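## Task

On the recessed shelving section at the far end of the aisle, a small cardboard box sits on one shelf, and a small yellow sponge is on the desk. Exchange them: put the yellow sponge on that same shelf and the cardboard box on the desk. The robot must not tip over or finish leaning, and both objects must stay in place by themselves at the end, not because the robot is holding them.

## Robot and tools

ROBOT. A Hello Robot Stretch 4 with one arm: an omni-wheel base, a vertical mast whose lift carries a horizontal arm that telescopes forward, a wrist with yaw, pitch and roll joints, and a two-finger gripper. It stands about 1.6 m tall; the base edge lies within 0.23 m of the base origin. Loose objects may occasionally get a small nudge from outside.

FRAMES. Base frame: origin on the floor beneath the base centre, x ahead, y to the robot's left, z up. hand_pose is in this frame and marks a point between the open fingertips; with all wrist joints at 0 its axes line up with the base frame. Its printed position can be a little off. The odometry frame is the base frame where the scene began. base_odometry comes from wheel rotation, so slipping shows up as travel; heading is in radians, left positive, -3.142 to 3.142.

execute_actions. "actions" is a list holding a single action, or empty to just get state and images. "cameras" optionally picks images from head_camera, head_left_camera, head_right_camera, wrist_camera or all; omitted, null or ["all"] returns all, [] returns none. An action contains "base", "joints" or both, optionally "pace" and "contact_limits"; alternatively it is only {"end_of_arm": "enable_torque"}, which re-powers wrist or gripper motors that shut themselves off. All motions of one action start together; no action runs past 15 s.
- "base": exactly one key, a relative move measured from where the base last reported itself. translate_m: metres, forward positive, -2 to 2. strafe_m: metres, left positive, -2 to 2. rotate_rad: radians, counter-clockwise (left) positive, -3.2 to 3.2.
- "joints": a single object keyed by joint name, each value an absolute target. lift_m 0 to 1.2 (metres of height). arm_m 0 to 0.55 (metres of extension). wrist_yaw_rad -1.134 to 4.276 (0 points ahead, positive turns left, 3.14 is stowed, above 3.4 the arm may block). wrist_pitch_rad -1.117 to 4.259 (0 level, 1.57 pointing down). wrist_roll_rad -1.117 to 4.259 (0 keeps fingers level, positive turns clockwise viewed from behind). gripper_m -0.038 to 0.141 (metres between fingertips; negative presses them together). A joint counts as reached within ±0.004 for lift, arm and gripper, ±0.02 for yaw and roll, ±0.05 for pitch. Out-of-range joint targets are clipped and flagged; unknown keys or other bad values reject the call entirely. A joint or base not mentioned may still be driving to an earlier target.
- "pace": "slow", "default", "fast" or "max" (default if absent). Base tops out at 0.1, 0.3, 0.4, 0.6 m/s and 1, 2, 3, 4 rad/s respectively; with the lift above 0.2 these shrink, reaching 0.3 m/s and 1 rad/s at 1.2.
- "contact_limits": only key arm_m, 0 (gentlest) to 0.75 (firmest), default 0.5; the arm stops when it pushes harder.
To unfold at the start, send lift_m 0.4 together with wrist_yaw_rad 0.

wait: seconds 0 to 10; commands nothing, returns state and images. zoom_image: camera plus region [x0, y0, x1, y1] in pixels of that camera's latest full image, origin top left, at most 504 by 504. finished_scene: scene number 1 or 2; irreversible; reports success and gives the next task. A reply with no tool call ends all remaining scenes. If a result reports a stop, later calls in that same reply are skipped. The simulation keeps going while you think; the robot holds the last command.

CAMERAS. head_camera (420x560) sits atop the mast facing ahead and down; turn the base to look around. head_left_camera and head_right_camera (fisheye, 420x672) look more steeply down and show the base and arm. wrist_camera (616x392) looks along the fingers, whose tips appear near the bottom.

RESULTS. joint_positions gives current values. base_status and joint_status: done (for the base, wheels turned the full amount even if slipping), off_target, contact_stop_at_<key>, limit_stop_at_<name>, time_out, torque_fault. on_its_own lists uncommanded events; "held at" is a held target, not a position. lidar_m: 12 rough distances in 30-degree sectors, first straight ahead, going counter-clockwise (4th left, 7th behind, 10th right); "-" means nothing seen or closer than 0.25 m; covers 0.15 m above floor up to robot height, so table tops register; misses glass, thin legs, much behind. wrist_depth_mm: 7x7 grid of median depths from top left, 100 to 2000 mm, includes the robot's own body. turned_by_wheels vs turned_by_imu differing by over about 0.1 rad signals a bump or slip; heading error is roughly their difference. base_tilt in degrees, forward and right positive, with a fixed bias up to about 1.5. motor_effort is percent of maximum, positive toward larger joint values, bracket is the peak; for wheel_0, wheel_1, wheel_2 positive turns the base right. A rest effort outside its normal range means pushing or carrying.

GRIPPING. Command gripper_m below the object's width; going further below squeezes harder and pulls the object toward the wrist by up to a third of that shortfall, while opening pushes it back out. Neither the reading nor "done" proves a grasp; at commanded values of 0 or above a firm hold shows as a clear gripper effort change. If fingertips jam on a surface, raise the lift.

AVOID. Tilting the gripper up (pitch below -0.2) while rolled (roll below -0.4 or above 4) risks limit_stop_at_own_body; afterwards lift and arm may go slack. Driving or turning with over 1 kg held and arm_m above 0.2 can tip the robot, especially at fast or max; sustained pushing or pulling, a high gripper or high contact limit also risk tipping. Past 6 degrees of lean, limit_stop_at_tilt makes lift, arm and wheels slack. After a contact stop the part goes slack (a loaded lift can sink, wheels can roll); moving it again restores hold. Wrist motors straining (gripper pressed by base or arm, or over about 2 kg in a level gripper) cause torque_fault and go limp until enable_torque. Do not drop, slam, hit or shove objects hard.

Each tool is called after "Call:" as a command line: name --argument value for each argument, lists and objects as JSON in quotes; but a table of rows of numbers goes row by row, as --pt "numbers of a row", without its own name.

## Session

Call:
execute_actions --actions '[]'

Scene clock: 0.00 s.
base_odometry: x=+0.000 y=+0.000 heading=+0.000 (m, m, rad; odometry frame)
turned_by_wheels: +0.000 (rad since the last result)
turned_by_imu: +0.000 (rad since the last result)
base_tilt: forward=-0.1 right=-0.5 (deg)
lidar_m: 1.17 1.76 0.84 0.92 1.63 2.72 1.51 1.32 2.04 1.15 0.99 0.99
base_status: not commanded
joint_positions: lift_m=+0.274 arm_m=+0.001 wrist_yaw_rad=+3.163 wrist_pitch_rad=-0.007 wrist_roll_rad=+0.014 gripper_m=+0.057
joint_status: not commanded
motor_effort: lift_m=+19 arm_m=+0 wrist_yaw_rad=+1 wrist_pitch_rad=-7 wrist_roll_rad=+1 gripper_m=-3 wheel_0=+0 wheel_1=+1 wheel_2=+0 (%)
hand_pose: x=-0.1183 y=+0.0813 z=+0.4540 quat_wxyz=(-0.011, +0.003, +0.007, +1.000) (m; base frame)
wrist_depth_mm: - 139 - - - - - / - 122 179 - - - - / - 126 176 - - - - / 135 137 259 - - - - / 1756 - - - - - - / 1576 1756 205 1921 1661 - - / 1138 1042 1118 150 1138 1308 1336
pictures: head_camera, head_left_camera, head_right_camera, wrist_camera
Images, in order (width x height): head_camera 420x560, head_left_camera 420x672, head_right_camera 420x672, wrist_camera 616x392.

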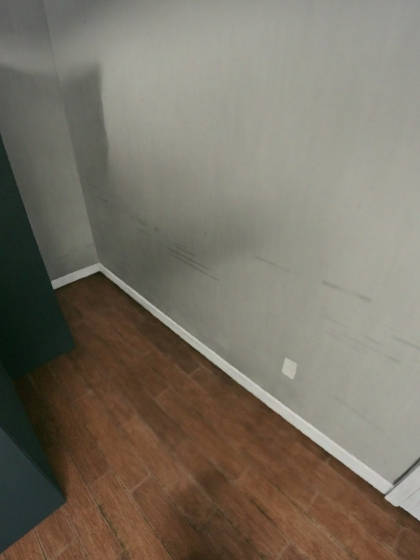

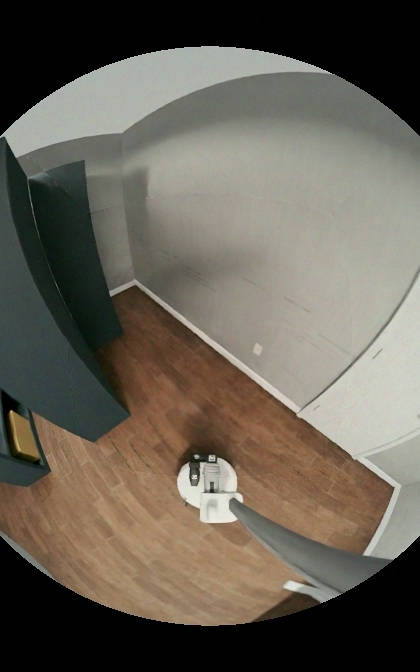

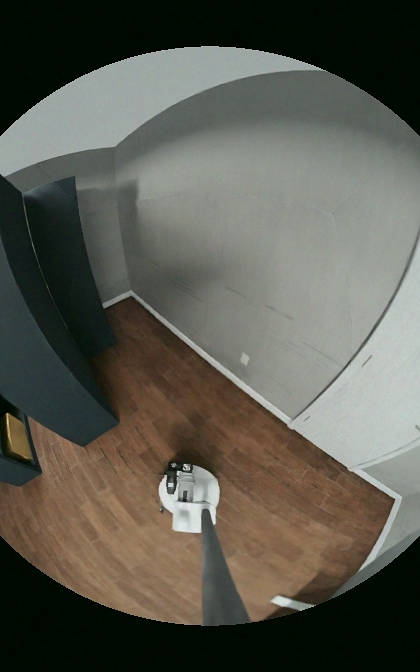

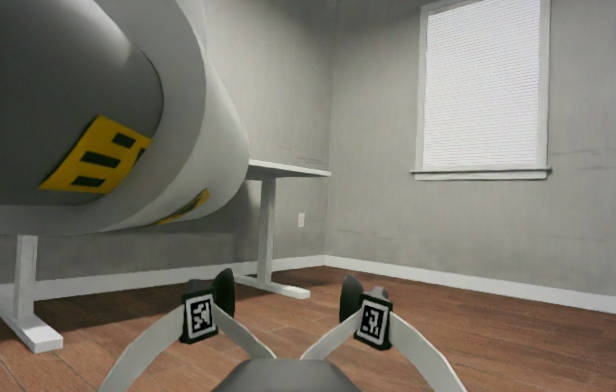

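Call:
execute_actions --actions '[{"base": {"rotate_rad": -2.8}, "joints": {"lift_m": 0.2}, "pace": "max"}]' --cameras '["head_camera", "head_right_camera"]'

Scene clock: 2.27 s.
base_odometry: x=+0.000 y=+0.000 heading=-2.800 (m, m, rad; odometry frame)
turned_by_wheels: -2.800 (rad since the last result)
turned_by_imu: -2.749 (rad since the last result)
base_tilt: forward=-0.1 right=-0.5 (deg)
lidar_m: 1.30 1.41 1.29 1.00 0.97 1.05 1.54 0.84 0.89 1.44 2.73 1.68
base_status: done
joint_positions: lift_m=+0.200 arm_m=+0.001 wrist_yaw_rad=+3.163 wrist_pitch_rad=-0.007 wrist_roll_rad=+0.014 gripper_m=+0.057
joint_status: all done
motor_effort: lift_m=+17(18) arm_m=-1(1) wrist_yaw_rad=+2(1) wrist_pitch_rad=-6(6) wrist_roll_rad=+1(1) gripper_m=-4(5) wheel_0=+1(9) wheel_1=+1(12) wheel_2=+1(13) (%)
hand_pose: x=-0.1183 y=+0.0813 z=+0.3804 quat_wxyz=(-0.011, +0.003, +0.007, +1.000) (m; base frame)
wrist_depth_mm: - 139 - - 1499 1138 931 / - 122 180 - 1499 1138 931 / - 126 176 - 1464 1138 931 / 136 138 260 - 1464 1160 946 / 931 1708 - - 1397 1138 917 / 1229 1499 205 1618 1255 1098 891 / 917 891 960 150 960 1042 891
pictures: head_camera, head_right_camera
Images, in order (width x height): head_camera 420x560, head_right_camera 420x672.

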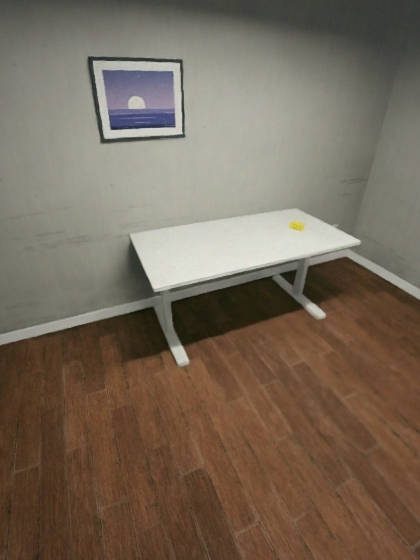

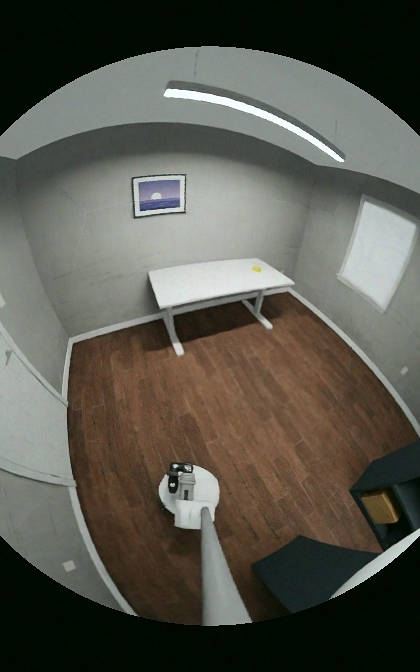

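Call:
zoom_image --camera "head_camera" --region '[250, 195, 370, 265]'

Region (250, 195, 370, 265) of head_camera's 420x560 image, scaled by 4.200, with more detail than that image has; it fills the top 294 rows of this view, and the rest is white.

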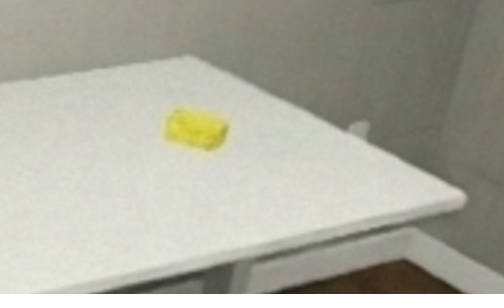

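Call:
execute_actions --actions '[{"base": {"rotate_rad": 0.9}, "pace": "max"}]' --cameras '[]'

Call:
execute_actions --actions '[{"base": {"strafe_m": -1.87}, "joints": {"lift_m": 0.74, "wrist_yaw_rad": 0.0, "wrist_pitch_rad": 0.35, "gripper_m": 0.13}, "pace": "max"}]' --cameras '["head_camera", "head_left_camera", "wrist_camera"]'

Scene clock: 5.30 s.
base_odometry: x=+0.000 y=+0.000 heading=-1.900 (m, m, rad; odometry frame)
turned_by_wheels: +0.900 (rad since the last result)
turned_by_imu: +0.885 (rad since the last result)
base_tilt: forward=-0.1 right=-0.5 (deg)
lidar_m: 1.54 1.06 0.97 1.01 1.33 0.83 0.84 1.45 2.74 2.00 1.38 1.31
base_status: done
joint_positions: lift_m=+0.200 arm_m=+0.001 wrist_yaw_rad=+3.163 wrist_pitch_rad=-0.007 wrist_roll_rad=+0.014 gripper_m=+0.057
joint_status: not commanded
motor_effort: lift_m=+17(17) arm_m=-1(1) wrist_yaw_rad=+0(3) wrist_pitch_rad=-6(7) wrist_roll_rad=+1(1) gripper_m=-4(6) wheel_0=+1(11) wheel_1=+0(8) wheel_2=+1(3) (%)
hand_pose: x=-0.1183 y=+0.0813 z=+0.3803 quat_wxyz=(-0.011, +0.003, +0.007, +1.000) (m; base frame)
wrist_depth_mm: - 139 1078 976 1160 1661 - / - 122 179 991 1182 1661 - / - 127 176 976 1205 1661 - / 135 137 260 976 1281 1661 - / 1336 1576 1078 960 1308 1661 - / 1336 1537 206 946 1118 1576 1863 / 976 891 960 150 946 1118 1160
pictures: none
No camera images: the call's "cameras" was empty. Leave "cameras" out to get every camera's image.

Scene clock: 9.83 s.
base_odometry: x=-1.770 y=+0.604 heading=-1.900 (m, m, rad; odometry frame)
turned_by_wheels: +0.000 (rad since the last result)
turned_by_imu: +0.002 (rad since the last result)
base_tilt: forward=-0.1 right=-0.6 (deg)
lidar_m: 0.46 0.61 1.45 2.68 1.98 1.64 1.66 1.08 1.03 1.06 1.30 0.42
base_status: done
joint_positions: lift_m=+0.740 arm_m=+0.001 wrist_yaw_rad=+0.000 wrist_pitch_rad=+0.352 wrist_roll_rad=+0.014 gripper_m=+0.130
joint_status: all done
motor_effort: lift_m=+21(25) arm_m=-1(1) wrist_yaw_rad=+1(1) wrist_pitch_rad=-6(1) wrist_roll_rad=+1(1) gripper_m=+0(4) wheel_0=-2(15) wheel_1=+3(16) wheel_2=+0(1) (%)
hand_pose: x=+0.4428 y=-0.0874 z=+0.8186 quat_wxyz=(+0.985, +0.007, +0.175, -0.001) (m; base frame)
wrist_depth_mm: 1336 1182 1078 976 904 842 778 / 1397 1255 1138 1025 931 878 820 / 931 1008 1078 1025 976 891 831 / 597 634 654 627 715 741 854 / 442 455 473 484 504 512 878 / 389 198 366 375 219 379 439 / 1182 1138 309 155 303 307 329
pictures: head_camera, head_left_camera, wrist_camera
Images, in order (width x height): head_camera 420x560, head_left_camera 420x672, wrist_camera 616x392.

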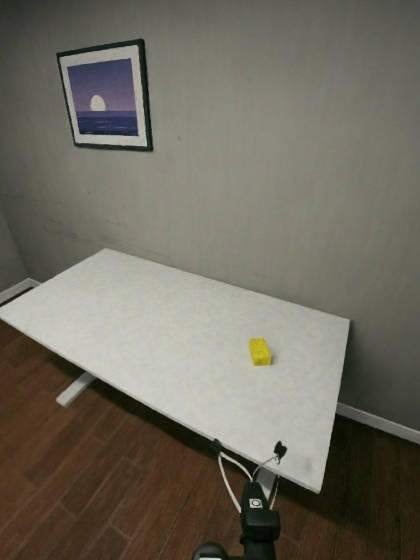

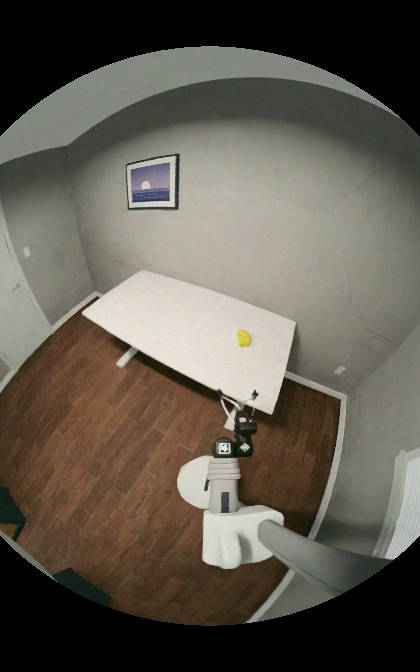

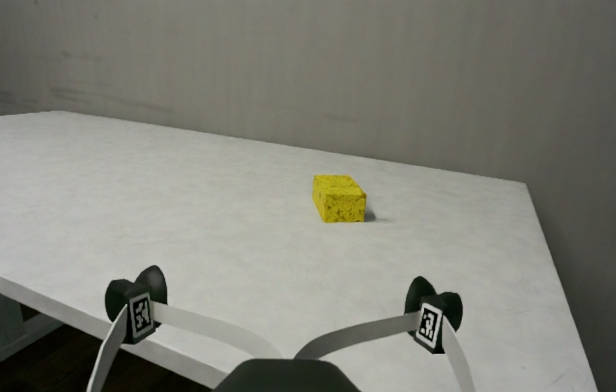

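Call:
execute_actions --actions '[{"base": {"strafe_m": -0.084}, "joints": {"lift_m": 0.68, "arm_m": 0.27}, "pace": "fast"}]' --cameras '["wrist_camera"]'

Scene clock: 12.00 s.
base_odometry: x=-1.849 y=+0.631 heading=-1.900 (m, m, rad; odometry frame)
turned_by_wheels: +0.000 (rad since the last result)
turned_by_imu: +0.001 (rad since the last result)
base_tilt: forward=-0.1 right=-0.5 (deg)
lidar_m: 0.43 0.56 1.35 2.77 2.07 1.68 1.54 1.04 0.96 0.97 1.26 0.40
base_status: done
joint_positions: lift_m=+0.680 arm_m=+0.269 wrist_yaw_rad=+0.000 wrist_pitch_rad=+0.352 wrist_roll_rad=+0.014 gripper_m=+0.130
joint_status: all done
motor_effort: lift_m=+16(18) arm_m=+5(6) wrist_yaw_rad=+0(1) wrist_pitch_rad=-7(6) wrist_roll_rad=+1(1) gripper_m=+2(1) wheel_0=+0(11) wheel_1=+0(12) wheel_2=+0(1) (%)
hand_pose: x=+0.7109 y=-0.0874 z=+0.7590 quat_wxyz=(+0.985, +0.007, +0.175, -0.001) (m; base frame)
wrist_depth_mm: 960 854 778 707 647 609 564 / 1025 904 809 732 683 627 585 / 691 732 768 741 707 647 609 / 442 455 473 469 517 544 580 / 322 334 340 298 364 375 387 / 255 197 267 274 219 277 293 / 211 208 217 155 221 224 234
pictures: wrist_camera
Images, in order (width x height): wrist_camera 616x392.

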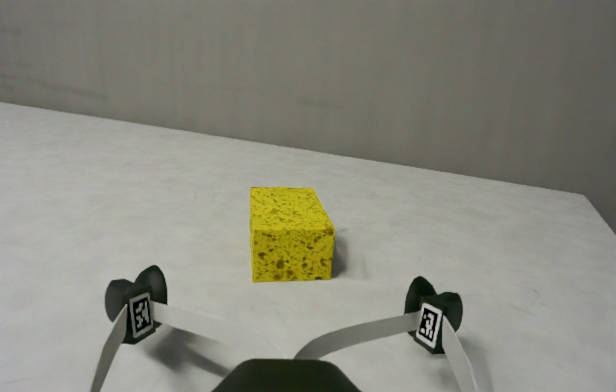

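Call:
execute_actions --actions '[{"joints": {"lift_m": 0.673, "arm_m": 0.405, "gripper_m": 0.1}, "pace": "fast"}]' --cameras '["wrist_camera"]'

Scene clock: 13.50 s.
base_odometry: x=-1.849 y=+0.631 heading=-1.900 (m, m, rad; odometry frame)
turned_by_wheels: +0.000 (rad since the last result)
turned_by_imu: +0.000 (rad since the last result)
base_tilt: forward=-0.1 right=-0.6 (deg)
lidar_m: 0.44 0.56 1.36 2.77 2.07 1.68 1.54 1.03 0.95 1.00 1.29 0.39
base_status: not commanded
joint_positions: lift_m=+0.673 arm_m=+0.404 wrist_yaw_rad=+0.000 wrist_pitch_rad=+0.352 wrist_roll_rad=+0.014 gripper_m=+0.100
joint_status: all done
motor_effort: lift_m=+15(15) arm_m=+5(6) wrist_yaw_rad=-1(2) wrist_pitch_rad=-7(6) wrist_roll_rad=+1(1) gripper_m=-1(1) wheel_0=-1(0) wheel_1=+0(0) wheel_2=+0(0) (%)
hand_pose: x=+0.8459 y=-0.0874 z=+0.7521 quat_wxyz=(+0.985, +0.007, +0.175, -0.001) (m; base frame)
wrist_depth_mm: 809 715 640 585 539 496 469 / 854 759 683 615 569 517 488 / 661 699 683 634 585 539 500 / 421 439 459 477 496 521 508 / 309 319 306 256 349 357 370 / 242 229 193 187 207 274 281 / 200 198 202 149 209 214 224
pictures: wrist_camera
Images, in order (width x height): wrist_camera 616x392.

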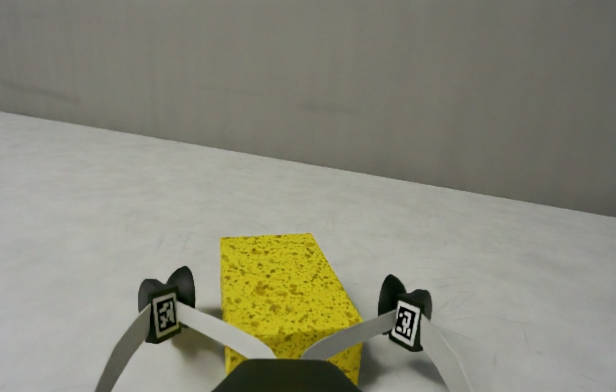

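Call:
execute_actions --actions '[{"joints": {"gripper_m": 0.022}}]' --cameras '["wrist_camera"]'

Scene clock: 15.30 s.
base_odometry: x=-1.849 y=+0.631 heading=-1.900 (m, m, rad; odometry frame)
turned_by_wheels: +0.000 (rad since the last result)
turned_by_imu: +0.000 (rad since the last result)
base_tilt: forward=-0.1 right=-0.6 (deg)
lidar_m: 0.42 0.55 1.35 2.76 2.06 1.66 1.54 1.02 0.95 0.96 1.26 0.40
base_status: not commanded
joint_positions: lift_m=+0.673 arm_m=+0.404 wrist_yaw_rad=+0.000 wrist_pitch_rad=+0.352 wrist_roll_rad=+0.014 gripper_m=+0.022
joint_status: all done
motor_effort: lift_m=+15(15) arm_m=+5(5) wrist_yaw_rad=+0(2) wrist_pitch_rad=-5(7) wrist_roll_rad=+1(1) gripper_m=-21(22) wheel_0=+0(0) wheel_1=+0(0) wheel_2=+0(0) (%)
hand_pose: x=+0.8459 y=-0.0874 z=+0.7521 quat_wxyz=(+0.985, +0.007, +0.175, -0.001) (m; base frame)
wrist_depth_mm: 798 723 640 597 544 500 466 / 842 750 676 609 564 517 480 / 661 691 691 634 591 539 496 / 424 439 459 477 496 521 512 / 307 319 309 235 349 357 368 / 245 249 186 179 191 274 279 / 200 191 195 156 184 211 224
pictures: wrist_camera
Images, in order (width x height): wrist_camera 616x392.

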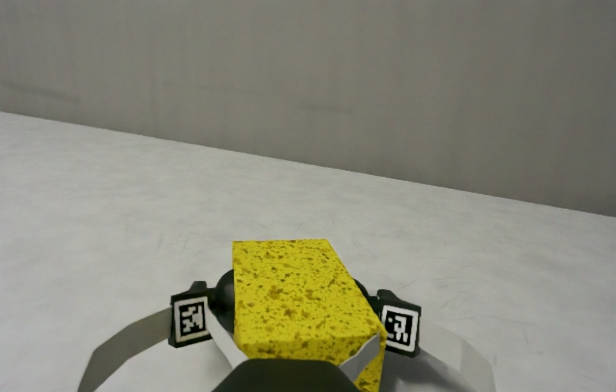

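Call:
execute_actions --actions '[{"joints": {"lift_m": 0.705}, "pace": "fast"}]' --cameras '[]'

Call:
execute_actions --actions '[{"base": {"strafe_m": 1.0}, "joints": {"arm_m": 0.0}, "pace": "max"}]' --cameras '["wrist_camera"]'

Scene clock: 17.03 s.
base_odometry: x=-1.849 y=+0.631 heading=-1.900 (m, m, rad; odometry frame)
turned_by_wheels: +0.000 (rad since the last result)
turned_by_imu: +0.000 (rad since the last result)
base_tilt: forward=+0.0 right=-0.6 (deg)
lidar_m: 0.43 0.56 1.35 2.78 2.05 1.67 1.54 1.04 0.94 0.98 1.26 0.40
base_status: not commanded
joint_positions: lift_m=+0.705 arm_m=+0.404 wrist_yaw_rad=+0.000 wrist_pitch_rad=+0.352 wrist_roll_rad=+0.014 gripper_m=+0.022
joint_status: all done
motor_effort: lift_m=+22(23) arm_m=+5(5) wrist_yaw_rad=+1(1) wrist_pitch_rad=-6(6) wrist_roll_rad=+1(1) gripper_m=-22(22) wheel_0=+0(0) wheel_1=+0(0) wheel_2=+0(0) (%)
hand_pose: x=+0.8459 y=-0.0874 z=+0.7835 quat_wxyz=(+0.985, +0.007, +0.175, -0.001) (m; base frame)
wrist_depth_mm: 798 715 647 585 539 500 466 / 842 750 676 621 559 521 488 / 788 768 707 640 585 539 500 / 504 530 544 574 585 559 517 / 370 379 373 236 418 433 445 / 293 297 187 178 190 329 334 / 241 229 232 156 183 253 270
pictures: none
No camera images: the call's "cameras" was empty. Leave "cameras" out to get every camera's image.

Scene clock: 20.60 s.
base_odometry: x=-0.903 y=+0.308 heading=-1.900 (m, m, rad; odometry frame)
turned_by_wheels: +0.000 (rad since the last result)
turned_by_imu: +0.001 (rad since the last result)
base_tilt: forward=-0.1 right=-0.5 (deg)
lidar_m: 0.88 1.91 1.80 1.87 1.31 1.25 1.28 2.04 1.86 1.89 0.93 0.82
base_status: done
joint_positions: lift_m=+0.705 arm_m=+0.002 wrist_yaw_rad=+0.000 wrist_pitch_rad=+0.352 wrist_roll_rad=+0.014 gripper_m=+0.022
joint_status: all done
motor_effort: lift_m=+22(22) arm_m=-4(4) wrist_yaw_rad=+1(2) wrist_pitch_rad=-8(8) wrist_roll_rad=+1(1) gripper_m=-21(20) wheel_0=+1(12) wheel_1=-1(12) wheel_2=+0(2) (%)
hand_pose: x=+0.4434 y=-0.0874 z=+0.7834 quat_wxyz=(+0.985, +0.007, +0.175, -0.001) (m; base frame)
wrist_depth_mm: 1708 1661 1464 1336 1205 1182 1098 / 1808 1708 1576 1430 1281 1182 1138 / 1808 1808 931 976 1042 1160 1160 / 1863 1863 1756 1160 715 640 654 / 1756 1808 1808 236 1464 1366 1255 / 1397 1430 187 179 191 1430 1281 / 1160 1118 1118 155 183 1205 1281
pictures: wrist_camera
Images, in order (width x height): wrist_camera 616x392.

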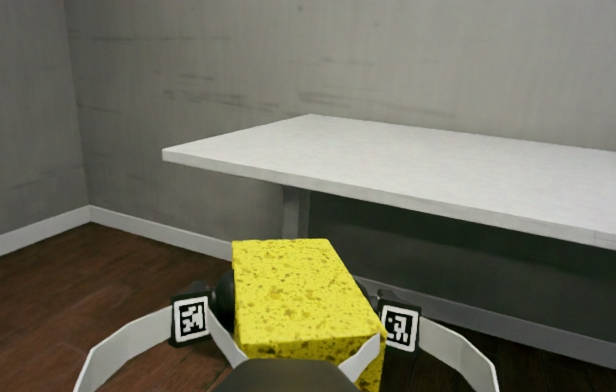

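Call:
execute_actions --actions '[{"base": {"rotate_rad": 2.73}, "joints": {"lift_m": 0.25}, "pace": "fast"}]' --cameras '["head_camera", "head_right_camera", "wrist_camera"]'

Scene clock: 23.27 s.
base_odometry: x=-0.903 y=+0.308 heading=+0.830 (m, m, rad; odometry frame)
turned_by_wheels: +2.730 (rad since the last result)
turned_by_imu: +2.681 (rad since the last result)
base_tilt: forward=-0.1 right=-0.6 (deg)
lidar_m: 1.28 1.31 1.94 1.84 1.20 0.87 0.84 0.91 1.86 1.83 1.92 1.28
base_status: done
joint_positions: lift_m=+0.250 arm_m=+0.002 wrist_yaw_rad=+0.000 wrist_pitch_rad=+0.352 wrist_roll_rad=+0.014 gripper_m=+0.022
joint_status: all done
motor_effort: lift_m=+15(21) arm_m=-4(5) wrist_yaw_rad=-1(1) wrist_pitch_rad=-7(6) wrist_roll_rad=+1(1) gripper_m=-24(22) wheel_0=+1(6) wheel_1=-1(10) wheel_2=+0(9) (%)
hand_pose: x=+0.4434 y=-0.0874 z=+0.3290 quat_wxyz=(+0.985, +0.007, +0.175, -0.001) (m; base frame)
wrist_depth_mm: 917 946 - - 931 931 - / 946 976 - - 976 960 - / 1008 1025 1808 - 1042 1008 - / 1042 1060 1308 1397 1060 1078 1537 / 904 904 878 236 991 1042 1098 / 699 723 187 178 191 798 809 / 580 554 564 156 183 609 647
pictures: head_camera, head_right_camera, wrist_camera
Images, in order (width x height): head_camera 420x560, head_right_camera 420x672, wrist_camera 616x392.

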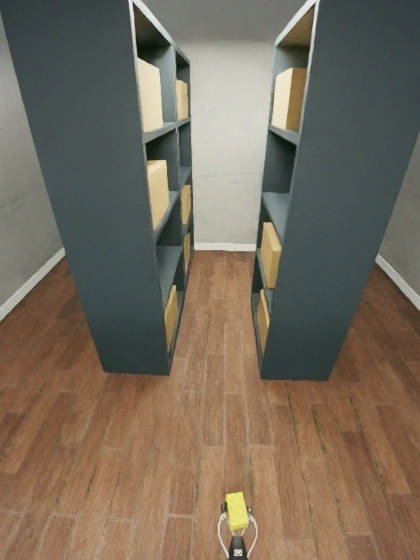

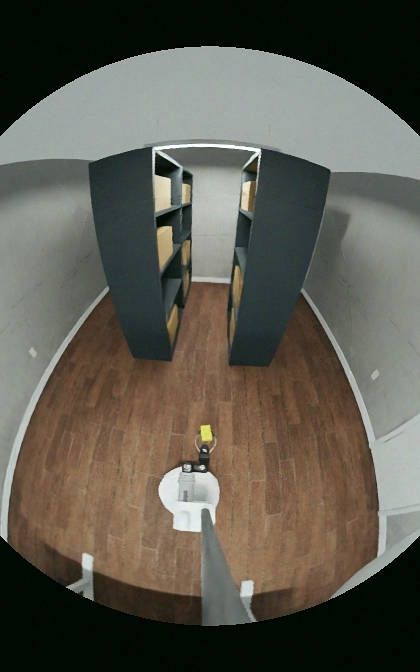

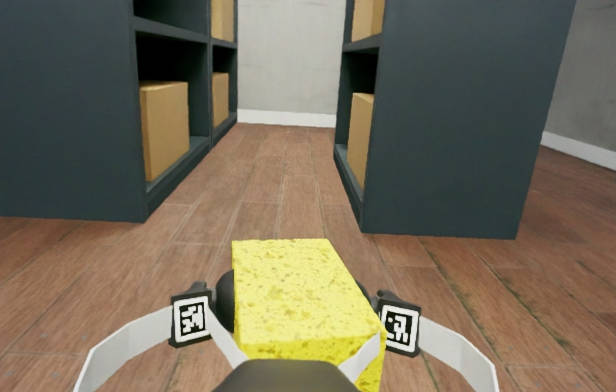

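Call:
execute_actions --actions '[{"base": {"rotate_rad": -0.022}, "joints": {"lift_m": 0.22}, "pace": "fast"}]' --cameras '[]'

Call:
execute_actions --actions '[{"base": {"translate_m": 1.3}, "pace": "max"}]' --cameras '["head_camera", "head_right_camera"]'

Scene clock: 25.20 s.
base_odometry: x=-0.903 y=+0.308 heading=+0.808 (m, m, rad; odometry frame)
turned_by_wheels: -0.022 (rad since the last result)
turned_by_imu: -0.021 (rad since the last result)
base_tilt: forward=-0.1 right=-0.6 (deg)
lidar_m: 1.27 1.29 1.95 1.83 1.22 0.87 0.84 0.89 1.89 1.81 1.94 1.29
base_status: done
joint_positions: lift_m=+0.220 arm_m=+0.002 wrist_yaw_rad=+0.000 wrist_pitch_rad=+0.352 wrist_roll_rad=+0.014 gripper_m=+0.022
joint_status: all done
motor_effort: lift_m=+15(15) arm_m=-4(5) wrist_yaw_rad=+0(1) wrist_pitch_rad=-5(7) wrist_roll_rad=+1(1) gripper_m=-21(24) wheel_0=+0(6) wheel_1=-1(6) wheel_2=-1(1) (%)
hand_pose: x=+0.4434 y=-0.0874 z=+0.2990 quat_wxyz=(+0.985, +0.007, +0.175, -0.001) (m; base frame)
wrist_depth_mm: 891 1098 - - 946 946 - / 931 1060 - - 976 1008 - / 960 1118 1808 1863 1025 1060 - / 1042 1042 1205 1255 1098 1118 1464 / 831 854 842 237 946 960 1008 / 647 661 187 179 190 750 759 / 539 512 525 156 183 574 603
pictures: none
No camera images: the call's "cameras" was empty. Leave "cameras" out to get every camera's image.

Scene clock: 28.87 s.
base_odometry: x=-0.005 y=+1.249 heading=+0.808 (m, m, rad; odometry frame)
turned_by_wheels: +0.000 (rad since the last result)
turned_by_imu: -0.002 (rad since the last result)
base_tilt: forward=-0.1 right=-0.6 (deg)
lidar_m: 1.30 0.45 0.31 0.27 2.00 2.25 2.20 2.30 2.04 0.27 0.28 0.38
base_status: done
joint_positions: lift_m=+0.220 arm_m=+0.002 wrist_yaw_rad=+0.000 wrist_pitch_rad=+0.352 wrist_roll_rad=+0.014 gripper_m=+0.022
joint_status: not commanded
motor_effort: lift_m=+16(16) arm_m=-5(5) wrist_yaw_rad=+3(1) wrist_pitch_rad=-8(7) wrist_roll_rad=+1(1) gripper_m=-21(23) wheel_0=+0(8) wheel_1=+0(8) wheel_2=+2(14) (%)
hand_pose: x=+0.4434 y=-0.0874 z=+0.2989 quat_wxyz=(+0.985, +0.007, +0.175, -0.001) (m; base frame)
wrist_depth_mm: 1042 1397 1430 1430 1430 554 569 / 809 1397 1499 1499 1430 585 591 / 661 1078 1576 1618 1576 621 615 / 668 1042 1229 1281 668 640 634 / 691 866 820 236 676 668 301 / 640 676 187 178 191 609 298 / 539 512 521 156 183 357 294
pictures: head_camera, head_right_camera
Images, in order (width x height): head_camera 420x560, head_right_camera 420x672.

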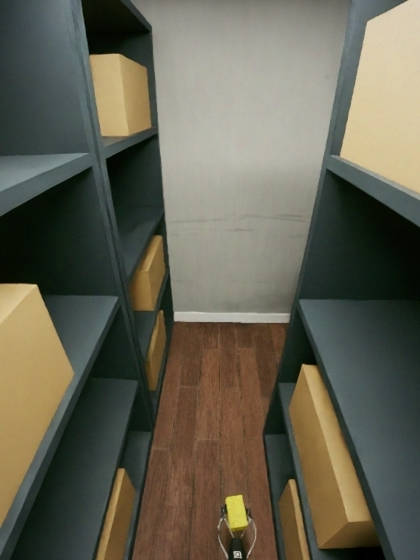

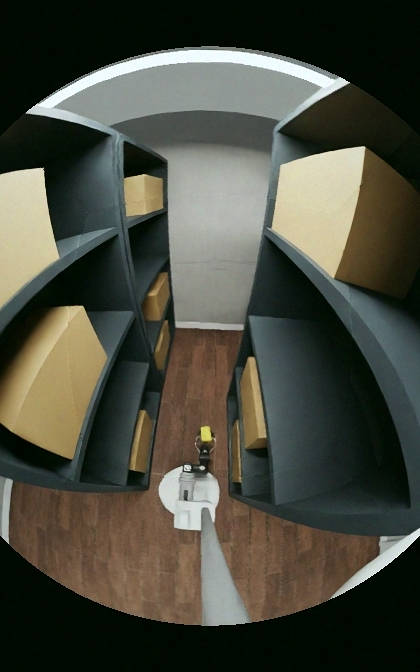

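Call:
execute_actions --actions '[{"base": {"translate_m": 1.2}, "pace": "max"}]' --cameras '["head_right_camera"]'

Scene clock: 33.00 s.
base_odometry: x=+0.823 y=+2.117 heading=+0.808 (m, m, rad; odometry frame)
turned_by_wheels: +0.000 (rad since the last result)
turned_by_imu: -0.002 (rad since the last result)
base_tilt: forward=-0.1 right=-0.5 (deg)
lidar_m: 0.58 0.47 0.33 0.30 0.31 0.45 1.15 0.43 0.44 0.71 0.70 0.65
base_status: done
joint_positions: lift_m=+0.220 arm_m=+0.002 wrist_yaw_rad=+0.000 wrist_pitch_rad=+0.352 wrist_roll_rad=+0.014 gripper_m=+0.022
joint_status: not commanded
motor_effort: lift_m=+16(16) arm_m=-4(5) wrist_yaw_rad=+2(0) wrist_pitch_rad=-7(7) wrist_roll_rad=+1(1) gripper_m=-22(24) wheel_0=-1(11) wheel_1=+0(11) wheel_2=+2(17) (%)
hand_pose: x=+0.4434 y=-0.0874 z=+0.2989 quat_wxyz=(+0.985, +0.007, +0.175, -0.001) (m; base frame)
wrist_depth_mm: 345 349 353 357 362 366 368 / 359 366 366 375 377 382 387 / 373 379 382 392 394 404 404 / 397 399 407 410 421 415 427 / 418 421 418 237 439 445 455 / 439 436 187 179 190 469 480 / 449 459 459 156 183 492 504
pictures: head_right_camera
Images, in order (width x height): head_right_camera 420x672.

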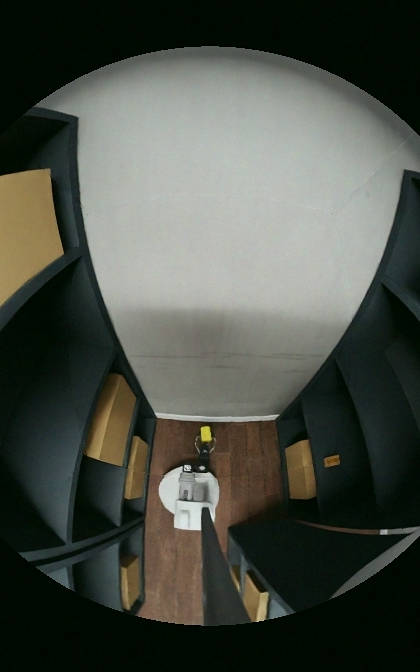

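Call:
execute_actions --actions '[{"base": {"rotate_rad": -1.587}, "joints": {"lift_m": 0.55}, "pace": "fast"}]' --cameras '["head_camera", "wrist_camera"]'

Scene clock: 35.07 s.
base_odometry: x=+0.823 y=+2.117 heading=-0.778 (m, m, rad; odometry frame)
turned_by_wheels: -1.587 (rad since the last result)
turned_by_imu: -1.558 (rad since the last result)
base_tilt: forward=-0.1 right=-0.6 (deg)
lidar_m: 0.69 0.74 0.63 0.59 0.47 0.32 0.31 0.32 0.44 1.16 0.41 0.44
base_status: done
joint_positions: lift_m=+0.550 arm_m=+0.002 wrist_yaw_rad=+0.000 wrist_pitch_rad=+0.352 wrist_roll_rad=+0.014 gripper_m=+0.022
joint_status: all done
motor_effort: lift_m=+22(23) arm_m=-5(5) wrist_yaw_rad=-1(1) wrist_pitch_rad=-8(8) wrist_roll_rad=+1(1) gripper_m=-21(22) wheel_0=+0(7) wheel_1=+1(10) wheel_2=+1(6) (%)
hand_pose: x=+0.4434 y=-0.0875 z=+0.6284 quat_wxyz=(+0.985, +0.007, +0.175, -0.001) (m; base frame)
wrist_depth_mm: 831 842 854 866 580 442 322 / 854 891 891 904 564 439 320 / 904 917 946 931 554 433 317 / 597 569 640 676 597 430 315 / 976 741 530 237 559 424 315 / 627 647 186 179 191 424 310 / 603 615 615 156 184 370 307
pictures: head_camera, wrist_camera
Images, in order (width x height): head_camera 420x560, wrist_camera 616x392.

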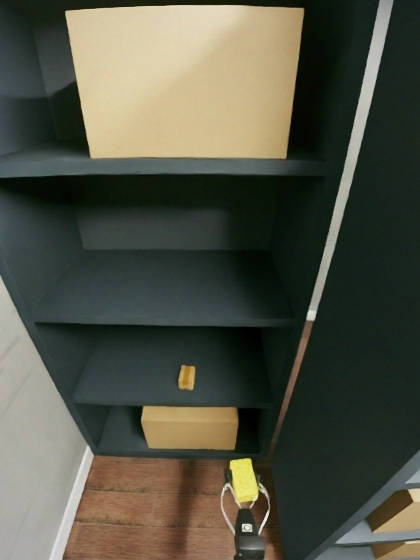

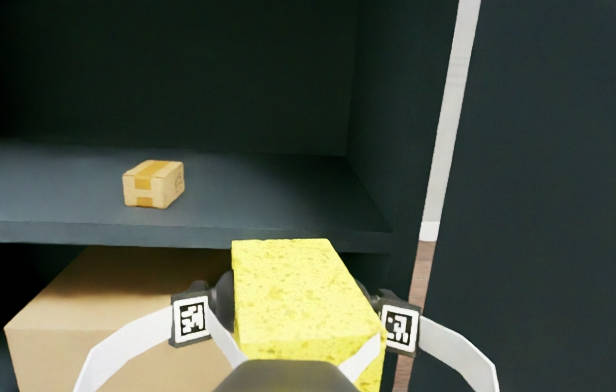

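Call:
execute_actions --actions '[{"joints": {"lift_m": 0.52, "arm_m": 0.43}, "pace": "fast"}]' --cameras '["wrist_camera"]'

Scene clock: 37.47 s.
base_odometry: x=+0.823 y=+2.117 heading=-0.778 (m, m, rad; odometry frame)
turned_by_wheels: +0.000 (rad since the last result)
turned_by_imu: +0.001 (rad since the last result)
base_tilt: forward=+0.0 right=-0.6 (deg)
lidar_m: 0.71 0.74 0.64 0.59 0.47 0.32 0.30 0.32 0.45 1.19 0.41 0.44
base_status: not commanded
joint_positions: lift_m=+0.520 arm_m=+0.429 wrist_yaw_rad=+0.000 wrist_pitch_rad=+0.352 wrist_roll_rad=+0.014 gripper_m=+0.022
joint_status: all done
motor_effort: lift_m=+16(20) arm_m=+5(4) wrist_yaw_rad=-1(0) wrist_pitch_rad=-6(7) wrist_roll_rad=+1(1) gripper_m=-25(23) wheel_0=+0(0) wheel_1=+1(1) wheel_2=+1(1) (%)
hand_pose: x=+0.8709 y=-0.0874 z=+0.5990 quat_wxyz=(+0.985, +0.007, +0.175, -0.001) (m; base frame)
wrist_depth_mm: 455 469 469 477 480 310 231 / 473 484 488 500 500 307 230 / 504 512 517 525 521 307 228 / 508 525 530 539 517 304 227 / 373 384 375 236 418 301 224 / 296 303 187 178 190 297 224 / 241 232 235 156 184 251 220
pictures: wrist_camera
Images, in order (width x height): wrist_camera 616x392.

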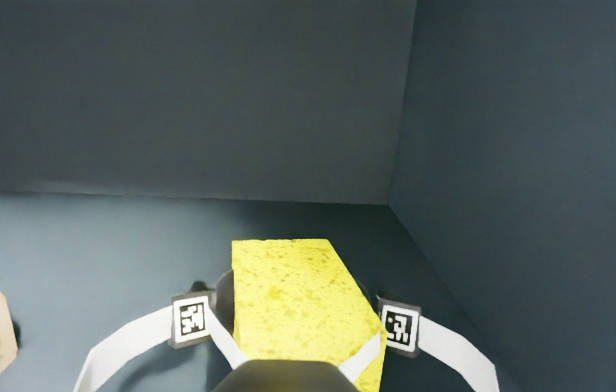

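Call:
execute_actions --actions '[{"joints": {"lift_m": 0.487}}]' --cameras '[]'

Call:
execute_actions --actions '[{"joints": {"gripper_m": 0.105}}]' --cameras '["wrist_camera"]'

Scene clock: 38.70 s.
base_odometry: x=+0.823 y=+2.117 heading=-0.778 (m, m, rad; odometry frame)
turned_by_wheels: +0.000 (rad since the last result)
turned_by_imu: +0.000 (rad since the last result)
base_tilt: forward=+0.0 right=-0.6 (deg)
lidar_m: 0.70 0.75 0.62 0.60 0.45 0.32 0.31 0.31 0.47 1.16 0.42 0.43
base_status: not commanded
joint_positions: lift_m=+0.487 arm_m=+0.429 wrist_yaw_rad=+0.000 wrist_pitch_rad=+0.352 wrist_roll_rad=+0.014 gripper_m=+0.022
joint_status: all done
motor_effort: lift_m=+16(16) arm_m=+5(4) wrist_yaw_rad=+0(1) wrist_pitch_rad=-5(6) wrist_roll_rad=+0(1) gripper_m=-23(22) wheel_0=+0(0) wheel_1=+1(1) wheel_2=+1(1) (%)
hand_pose: x=+0.8709 y=-0.0874 z=+0.5660 quat_wxyz=(+0.985, +0.007, +0.175, -0.001) (m; base frame)
wrist_depth_mm: 455 466 473 477 480 314 231 / 473 488 496 500 496 307 231 / 504 508 512 521 517 307 228 / 424 439 455 473 455 303 226 / 309 320 310 236 347 300 225 / 243 250 187 179 191 265 223 / 202 191 195 156 185 213 216
pictures: none
No camera images: the call's "cameras" was empty. Leave "cameras" out to get every camera's image.

Scene clock: 40.37 s.
base_odometry: x=+0.823 y=+2.117 heading=-0.778 (m, m, rad; odometry frame)
turned_by_wheels: +0.000 (rad since the last result)
turned_by_imu: +0.000 (rad since the last result)
base_tilt: forward=+0.0 right=-0.6 (deg)
lidar_m: 0.69 0.74 0.65 0.60 0.44 0.34 0.30 0.32 0.46 1.19 0.42 0.43
base_status: not commanded
joint_positions: lift_m=+0.487 arm_m=+0.429 wrist_yaw_rad=+0.000 wrist_pitch_rad=+0.352 wrist_roll_rad=+0.014 gripper_m=+0.105
joint_status: all done
motor_effort: lift_m=+15(15) arm_m=+5(5) wrist_yaw_rad=+0(0) wrist_pitch_rad=-6(6) wrist_roll_rad=+1(1) gripper_m=-2(22) wheel_0=+0(0) wheel_1=+1(1) wheel_2=+1(1) (%)
hand_pose: x=+0.8709 y=-0.0874 z=+0.5660 quat_wxyz=(+0.985, +0.007, +0.175, -0.001) (m; base frame)
wrist_depth_mm: 455 462 469 473 477 310 232 / 480 484 492 500 492 310 230 / 504 512 517 521 521 306 228 / 424 439 455 480 455 303 227 / 310 319 251 306 351 301 224 / 243 229 195 187 218 264 224 / 202 199 201 150 212 216 217
pictures: wrist_camera
Images, in order (width x height): wrist_camera 616x392.

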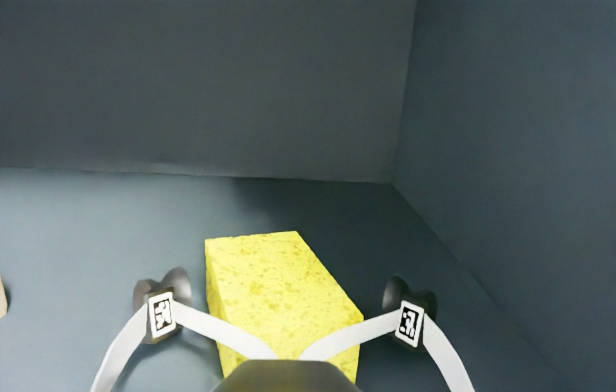

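Call:
execute_actions --actions '[{"joints": {"arm_m": 0.25, "gripper_m": 0.125}, "pace": "fast"}]' --cameras '[]'

Call:
execute_actions --actions '[{"base": {"strafe_m": 0.205}, "pace": "fast"}]' --cameras '["wrist_camera"]'

Scene clock: 42.00 s.
base_odometry: x=+0.823 y=+2.117 heading=-0.778 (m, m, rad; odometry frame)
turned_by_wheels: +0.000 (rad since the last result)
turned_by_imu: +0.000 (rad since the last result)
base_tilt: forward=-0.1 right=-0.5 (deg)
lidar_m: 0.71 0.76 0.63 0.60 0.47 0.33 0.30 0.33 0.47 1.15 0.41 0.42
base_status: not commanded
joint_positions: lift_m=+0.487 arm_m=+0.251 wrist_yaw_rad=+0.000 wrist_pitch_rad=+0.352 wrist_roll_rad=+0.014 gripper_m=+0.125
joint_status: all done
motor_effort: lift_m=+15(15) arm_m=-4(5) wrist_yaw_rad=+3(1) wrist_pitch_rad=-6(7) wrist_roll_rad=+1(1) gripper_m=-1(5) wheel_0=+0(0) wheel_1=+1(1) wheel_2=+1(1) (%)
hand_pose: x=+0.6925 y=-0.0875 z=+0.5660 quat_wxyz=(+0.985, +0.007, +0.175, -0.001) (m; base frame)
wrist_depth_mm: 615 621 634 640 559 317 238 / 640 647 654 668 549 312 246 / 661 668 676 699 539 310 259 / 314 397 424 370 459 307 273 / 310 320 329 340 353 304 1397 / 276 202 282 289 218 300 304 / 439 433 445 154 496 315 303
pictures: none
No camera images: the call's "cameras" was empty. Leave "cameras" out to get every camera's image.

Scene clock: 43.60 s.
base_odometry: x=+0.968 y=+2.263 heading=-0.778 (m, m, rad; odometry frame)
turned_by_wheels: +0.000 (rad since the last result)
turned_by_imu: +0.000 (rad since the last result)
base_tilt: forward=-0.1 right=-0.5 (deg)
lidar_m: 0.70 0.57 0.42 0.39 0.42 0.33 0.31 0.31 0.46 1.15 0.58 0.72
base_status: done
joint_positions: lift_m=+0.487 arm_m=+0.251 wrist_yaw_rad=+0.000 wrist_pitch_rad=+0.352 wrist_roll_rad=+0.014 gripper_m=+0.125
joint_status: not commanded
motor_effort: lift_m=+15(15) arm_m=-4(4) wrist_yaw_rad=+1(2) wrist_pitch_rad=-7(7) wrist_roll_rad=+1(1) gripper_m=+0(3) wheel_0=+3(12) wheel_1=-2(15) wheel_2=+0(0) (%)
hand_pose: x=+0.6925 y=-0.0874 z=+0.5660 quat_wxyz=(+0.985, +0.007, +0.175, -0.001) (m; base frame)
wrist_depth_mm: 609 621 627 634 647 647 512 / 640 654 661 661 668 668 508 / 654 668 676 683 699 691 504 / 421 442 452 355 492 387 484 / 310 320 329 327 353 359 370 / 272 201 279 287 219 297 303 / 759 436 445 154 459 591 492
pictures: wrist_camera
Images, in order (width x height): wrist_camera 616x392.

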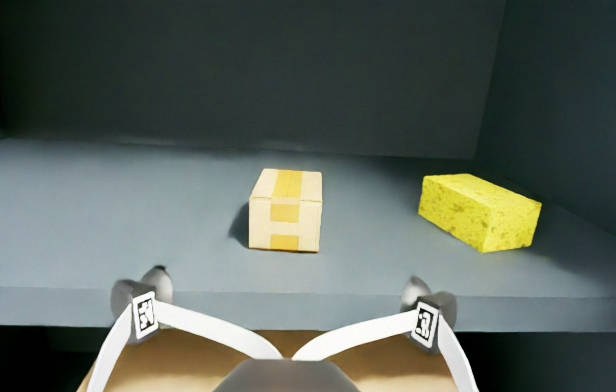

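Call:
execute_actions --actions '[{"joints": {"arm_m": 0.408, "gripper_m": 0.1}, "pace": "fast"}]' --cameras '["wrist_camera"]'

Scene clock: 45.23 s.
base_odometry: x=+0.968 y=+2.263 heading=-0.778 (m, m, rad; odometry frame)
turned_by_wheels: +0.000 (rad since the last result)
turned_by_imu: +0.000 (rad since the last result)
base_tilt: forward=-0.1 right=-0.6 (deg)
lidar_m: 0.70 0.61 0.41 0.40 0.42 0.32 0.31 0.30 0.46 1.13 0.57 0.72
base_status: not commanded
joint_positions: lift_m=+0.487 arm_m=+0.407 wrist_yaw_rad=+0.000 wrist_pitch_rad=+0.352 wrist_roll_rad=+0.014 gripper_m=+0.100
joint_status: all done
motor_effort: lift_m=+15(15) arm_m=+5(5) wrist_yaw_rad=-1(1) wrist_pitch_rad=-7(6) wrist_roll_rad=+1(1) gripper_m=-3(0) wheel_0=+3(3) wheel_1=-2(2) wheel_2=+0(0) (%)
hand_pose: x=+0.8489 y=-0.0874 z=+0.5660 quat_wxyz=(+0.985, +0.007, +0.175, -0.001) (m; base frame)
wrist_depth_mm: 473 480 488 496 500 508 504 / 496 504 508 517 525 535 508 / 521 525 539 544 544 559 508 / 418 439 455 477 500 525 480 / 309 320 322 234 349 338 267 / 245 229 185 179 208 273 243 / 201 200 195 150 211 216 225
pictures: wrist_camera
Images, in order (width x height): wrist_camera 616x392.

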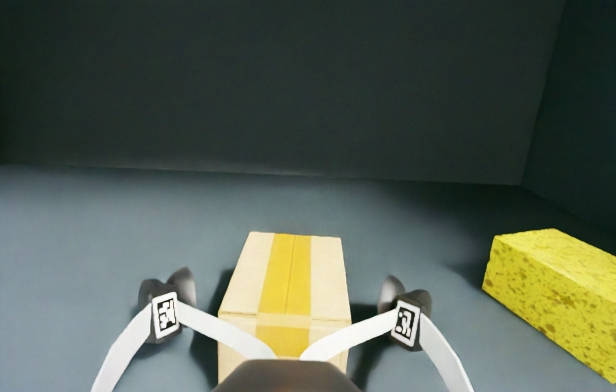

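Call:
execute_actions --actions '[{"joints": {"gripper_m": 0.02}}]' --cameras '["wrist_camera"]'

Scene clock: 46.97 s.
base_odometry: x=+0.968 y=+2.263 heading=-0.778 (m, m, rad; odometry frame)
turned_by_wheels: +0.000 (rad since the last result)
turned_by_imu: +0.000 (rad since the last result)
base_tilt: forward=-0.1 right=-0.5 (deg)
lidar_m: 0.70 0.62 0.43 0.39 0.41 0.31 0.29 0.33 0.47 1.13 0.59 0.73
base_status: not commanded
joint_positions: lift_m=+0.487 arm_m=+0.407 wrist_yaw_rad=+0.000 wrist_pitch_rad=+0.352 wrist_roll_rad=+0.014 gripper_m=+0.020
joint_status: all done
motor_effort: lift_m=+15(15) arm_m=+5(5) wrist_yaw_rad=+1(2) wrist_pitch_rad=-7(7) wrist_roll_rad=+1(1) gripper_m=-19(24) wheel_0=+2(3) wheel_1=-2(2) wheel_2=+0(0) (%)
hand_pose: x=+0.8489 y=-0.0874 z=+0.5659 quat_wxyz=(+0.984, +0.007, +0.175, -0.001) (m; base frame)
wrist_depth_mm: 473 477 492 496 500 504 508 / 496 500 512 517 521 525 508 / 521 525 525 549 549 554 504 / 418 436 452 469 500 517 477 / 307 319 312 224 347 338 265 / 243 247 180 171 208 272 244 / 200 191 179 161 204 213 225
pictures: wrist_camera
Images, in order (width x height): wrist_camera 616x392.

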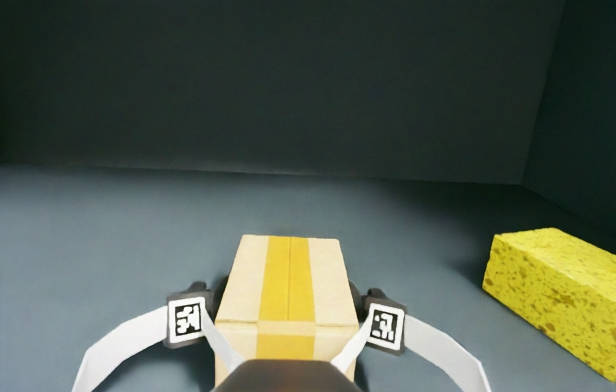

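Call:
execute_actions --actions '[{"joints": {"lift_m": 0.515}, "pace": "fast"}]' --cameras '[]'

Call:
execute_actions --actions '[{"base": {"translate_m": -0.015}, "joints": {"arm_m": 0.0}, "pace": "fast"}]' --cameras '["wrist_camera"]'

Call:
execute_actions --actions '[{"base": {"rotate_rad": -1.587}, "joints": {"lift_m": 0.22}, "pace": "fast"}]' --cameras '["head_camera", "head_left_camera", "wrist_camera"]'

Scene clock: 48.07 s.
base_odometry: x=+0.968 y=+2.263 heading=-0.778 (m, m, rad; odometry frame)
turned_by_wheels: +0.000 (rad since the last result)
turned_by_imu: +0.000 (rad since the last result)
base_tilt: forward=+0.0 right=-0.6 (deg)
lidar_m: 0.69 0.61 0.42 0.40 0.41 0.32 0.30 0.35 0.47 1.15 0.56 0.74
base_status: not commanded
joint_positions: lift_m=+0.515 arm_m=+0.407 wrist_yaw_rad=+0.000 wrist_pitch_rad=+0.353 wrist_roll_rad=+0.014 gripper_m=+0.020
joint_status: all done
motor_effort: lift_m=+22(24) arm_m=+4(5) wrist_yaw_rad=-1(1) wrist_pitch_rad=-9(8) wrist_roll_rad=+1(1) gripper_m=-19(20) wheel_0=+3(3) wheel_1=-2(2) wheel_2=+0(0) (%)
hand_pose: x=+0.8488 y=-0.0874 z=+0.5932 quat_wxyz=(+0.984, +0.007, +0.175, -0.001) (m; base frame)
wrist_depth_mm: 477 484 492 492 504 500 504 / 496 500 517 521 525 530 508 / 517 530 539 544 549 564 504 / 492 512 539 554 569 574 504 / 359 375 366 224 410 421 433 / 285 291 180 171 207 293 258 / 236 224 179 161 238 250 243
pictures: none
No camera images: the call's "cameras" was empty. Leave "cameras" out to get every camera's image.

Scene clock: 50.00 s.
base_odometry: x=+0.957 y=+2.273 heading=-0.779 (m, m, rad; odometry frame)
turned_by_wheels: +0.000 (rad since the last result)
turned_by_imu: +0.000 (rad since the last result)
base_tilt: forward=-0.1 right=-0.5 (deg)
lidar_m: 0.71 0.61 0.45 0.37 0.42 0.30 0.27 0.30 0.41 1.21 0.57 0.73
base_status: done
joint_positions: lift_m=+0.515 arm_m=+0.002 wrist_yaw_rad=+0.000 wrist_pitch_rad=+0.353 wrist_roll_rad=+0.014 gripper_m=+0.020
joint_status: all done
motor_effort: lift_m=+22(23) arm_m=-5(5) wrist_yaw_rad=+2(1) wrist_pitch_rad=-10(9) wrist_roll_rad=+1(1) gripper_m=-23(20) wheel_0=-2(10) wheel_1=-3(10) wheel_2=-1(9) (%)
hand_pose: x=+0.4433 y=-0.0875 z=+0.5931 quat_wxyz=(+0.984, +0.007, +0.176, -0.001) (m; base frame)
wrist_depth_mm: 741 854 866 866 891 707 517 / 759 891 904 931 931 723 517 / 715 831 878 931 946 691 535 / 539 549 539 564 597 603 559 / 768 1025 741 224 991 683 569 / 768 960 180 171 207 683 569 / 768 640 179 161 668 661 574
pictures: wrist_camera
Images, in order (width x height): wrist_camera 616x392.

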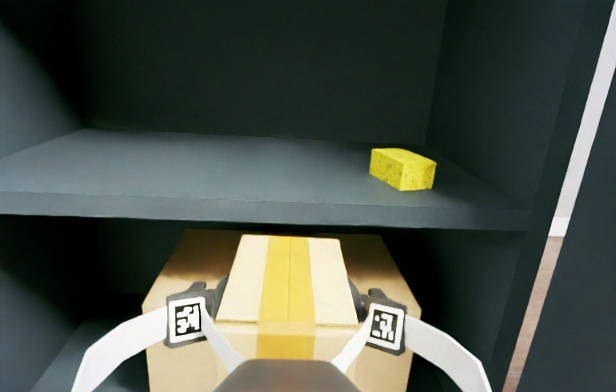

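Scene clock: 51.83 s.
base_odometry: x=+0.957 y=+2.273 heading=-2.366 (m, m, rad; odometry frame)
turned_by_wheels: -1.587 (rad since the last result)
turned_by_imu: -1.558 (rad since the last result)
base_tilt: forward=-0.1 right=-0.5 (deg)
lidar_m: 1.16 0.58 0.71 0.71 0.61 0.44 0.39 0.38 0.30 0.29 0.31 0.43
base_status: done
joint_positions: lift_m=+0.220 arm_m=+0.002 wrist_yaw_rad=+0.000 wrist_pitch_rad=+0.353 wrist_roll_rad=+0.014 gripper_m=+0.020
joint_status: all done
motor_effort: lift_m=+16(21) arm_m=-4(5) wrist_yaw_rad=+1(1) wrist_pitch_rad=-7(9) wrist_roll_rad=+1(0) gripper_m=-21(23) wheel_0=+0(5) wheel_1=+2(12) wheel_2=-1(11) (%)
hand_pose: x=+0.4433 y=-0.0875 z=+0.2988 quat_wxyz=(+0.984, +0.007, +0.176, -0.001) (m; base frame)
wrist_depth_mm: 976 1060 - - 1042 683 439 / 809 1078 - - 1118 1138 314 / 668 1098 - - 809 627 314 / 668 1025 1255 1255 788 661 315 / 668 854 854 224 778 699 324 / 615 668 180 172 208 574 304 / 539 512 179 161 544 373 303
pictures: head_camera, head_left_camera, wrist_camera
Images, in order (width x height): head_camera 420x560, head_left_camera 420x672, wrist_camera 616x392.

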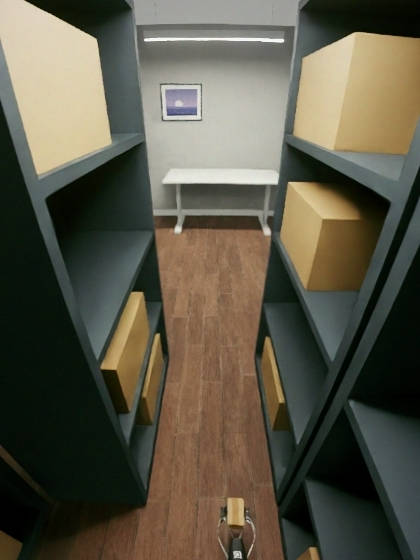

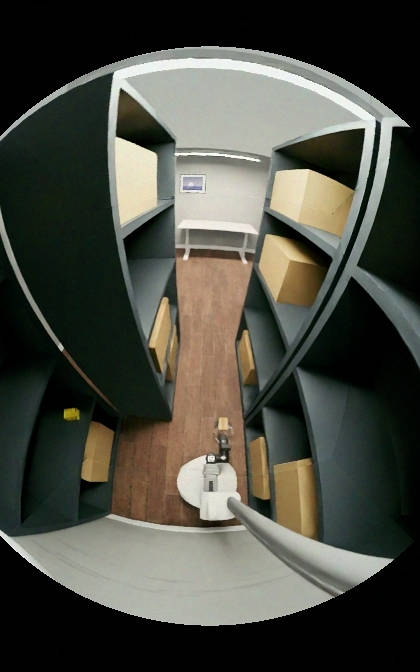

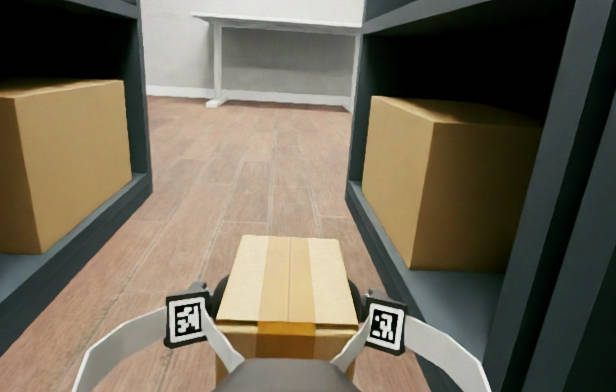

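Call:
execute_actions --actions '[{"base": {"translate_m": 2.0}, "pace": "max"}]' --cameras '[]'

Scene clock: 57.00 s.
base_odometry: x=-0.471 y=+0.872 heading=-2.366 (m, m, rad; odometry frame)
turned_by_wheels: +0.000 (rad since the last result)
turned_by_imu: -0.003 (rad since the last result)
base_tilt: forward=-0.1 right=-0.6 (deg)
lidar_m: 1.52 1.59 1.97 1.87 0.79 0.63 1.20 0.58 0.78 1.83 1.90 1.61
base_status: done
joint_positions: lift_m=+0.220 arm_m=+0.002 wrist_yaw_rad=+0.000 wrist_pitch_rad=+0.353 wrist_roll_rad=+0.014 gripper_m=+0.020
joint_status: not commanded
motor_effort: lift_m=+16(16) arm_m=-4(5) wrist_yaw_rad=+1(2) wrist_pitch_rad=-7(7) wrist_roll_rad=+1(1) gripper_m=-21(21) wheel_0=-1(6) wheel_1=+0(4) wheel_2=+3(11) (%)
hand_pose: x=+0.4433 y=-0.0874 z=+0.2987 quat_wxyz=(+0.984, +0.007, +0.176, -0.001) (m; base frame)
wrist_depth_mm: 1863 1808 1863 1863 1921 1921 - / 1863 1921 - - - - - / 1808 1618 - - - - - / 1098 1182 1229 1281 1336 1430 1430 / 820 842 842 224 931 976 991 / 654 661 180 171 208 741 759 / 544 512 179 161 554 580 603
pictures: none
No camera images: the call's "cameras" was empty. Leave "cameras" out to get every camera's image.


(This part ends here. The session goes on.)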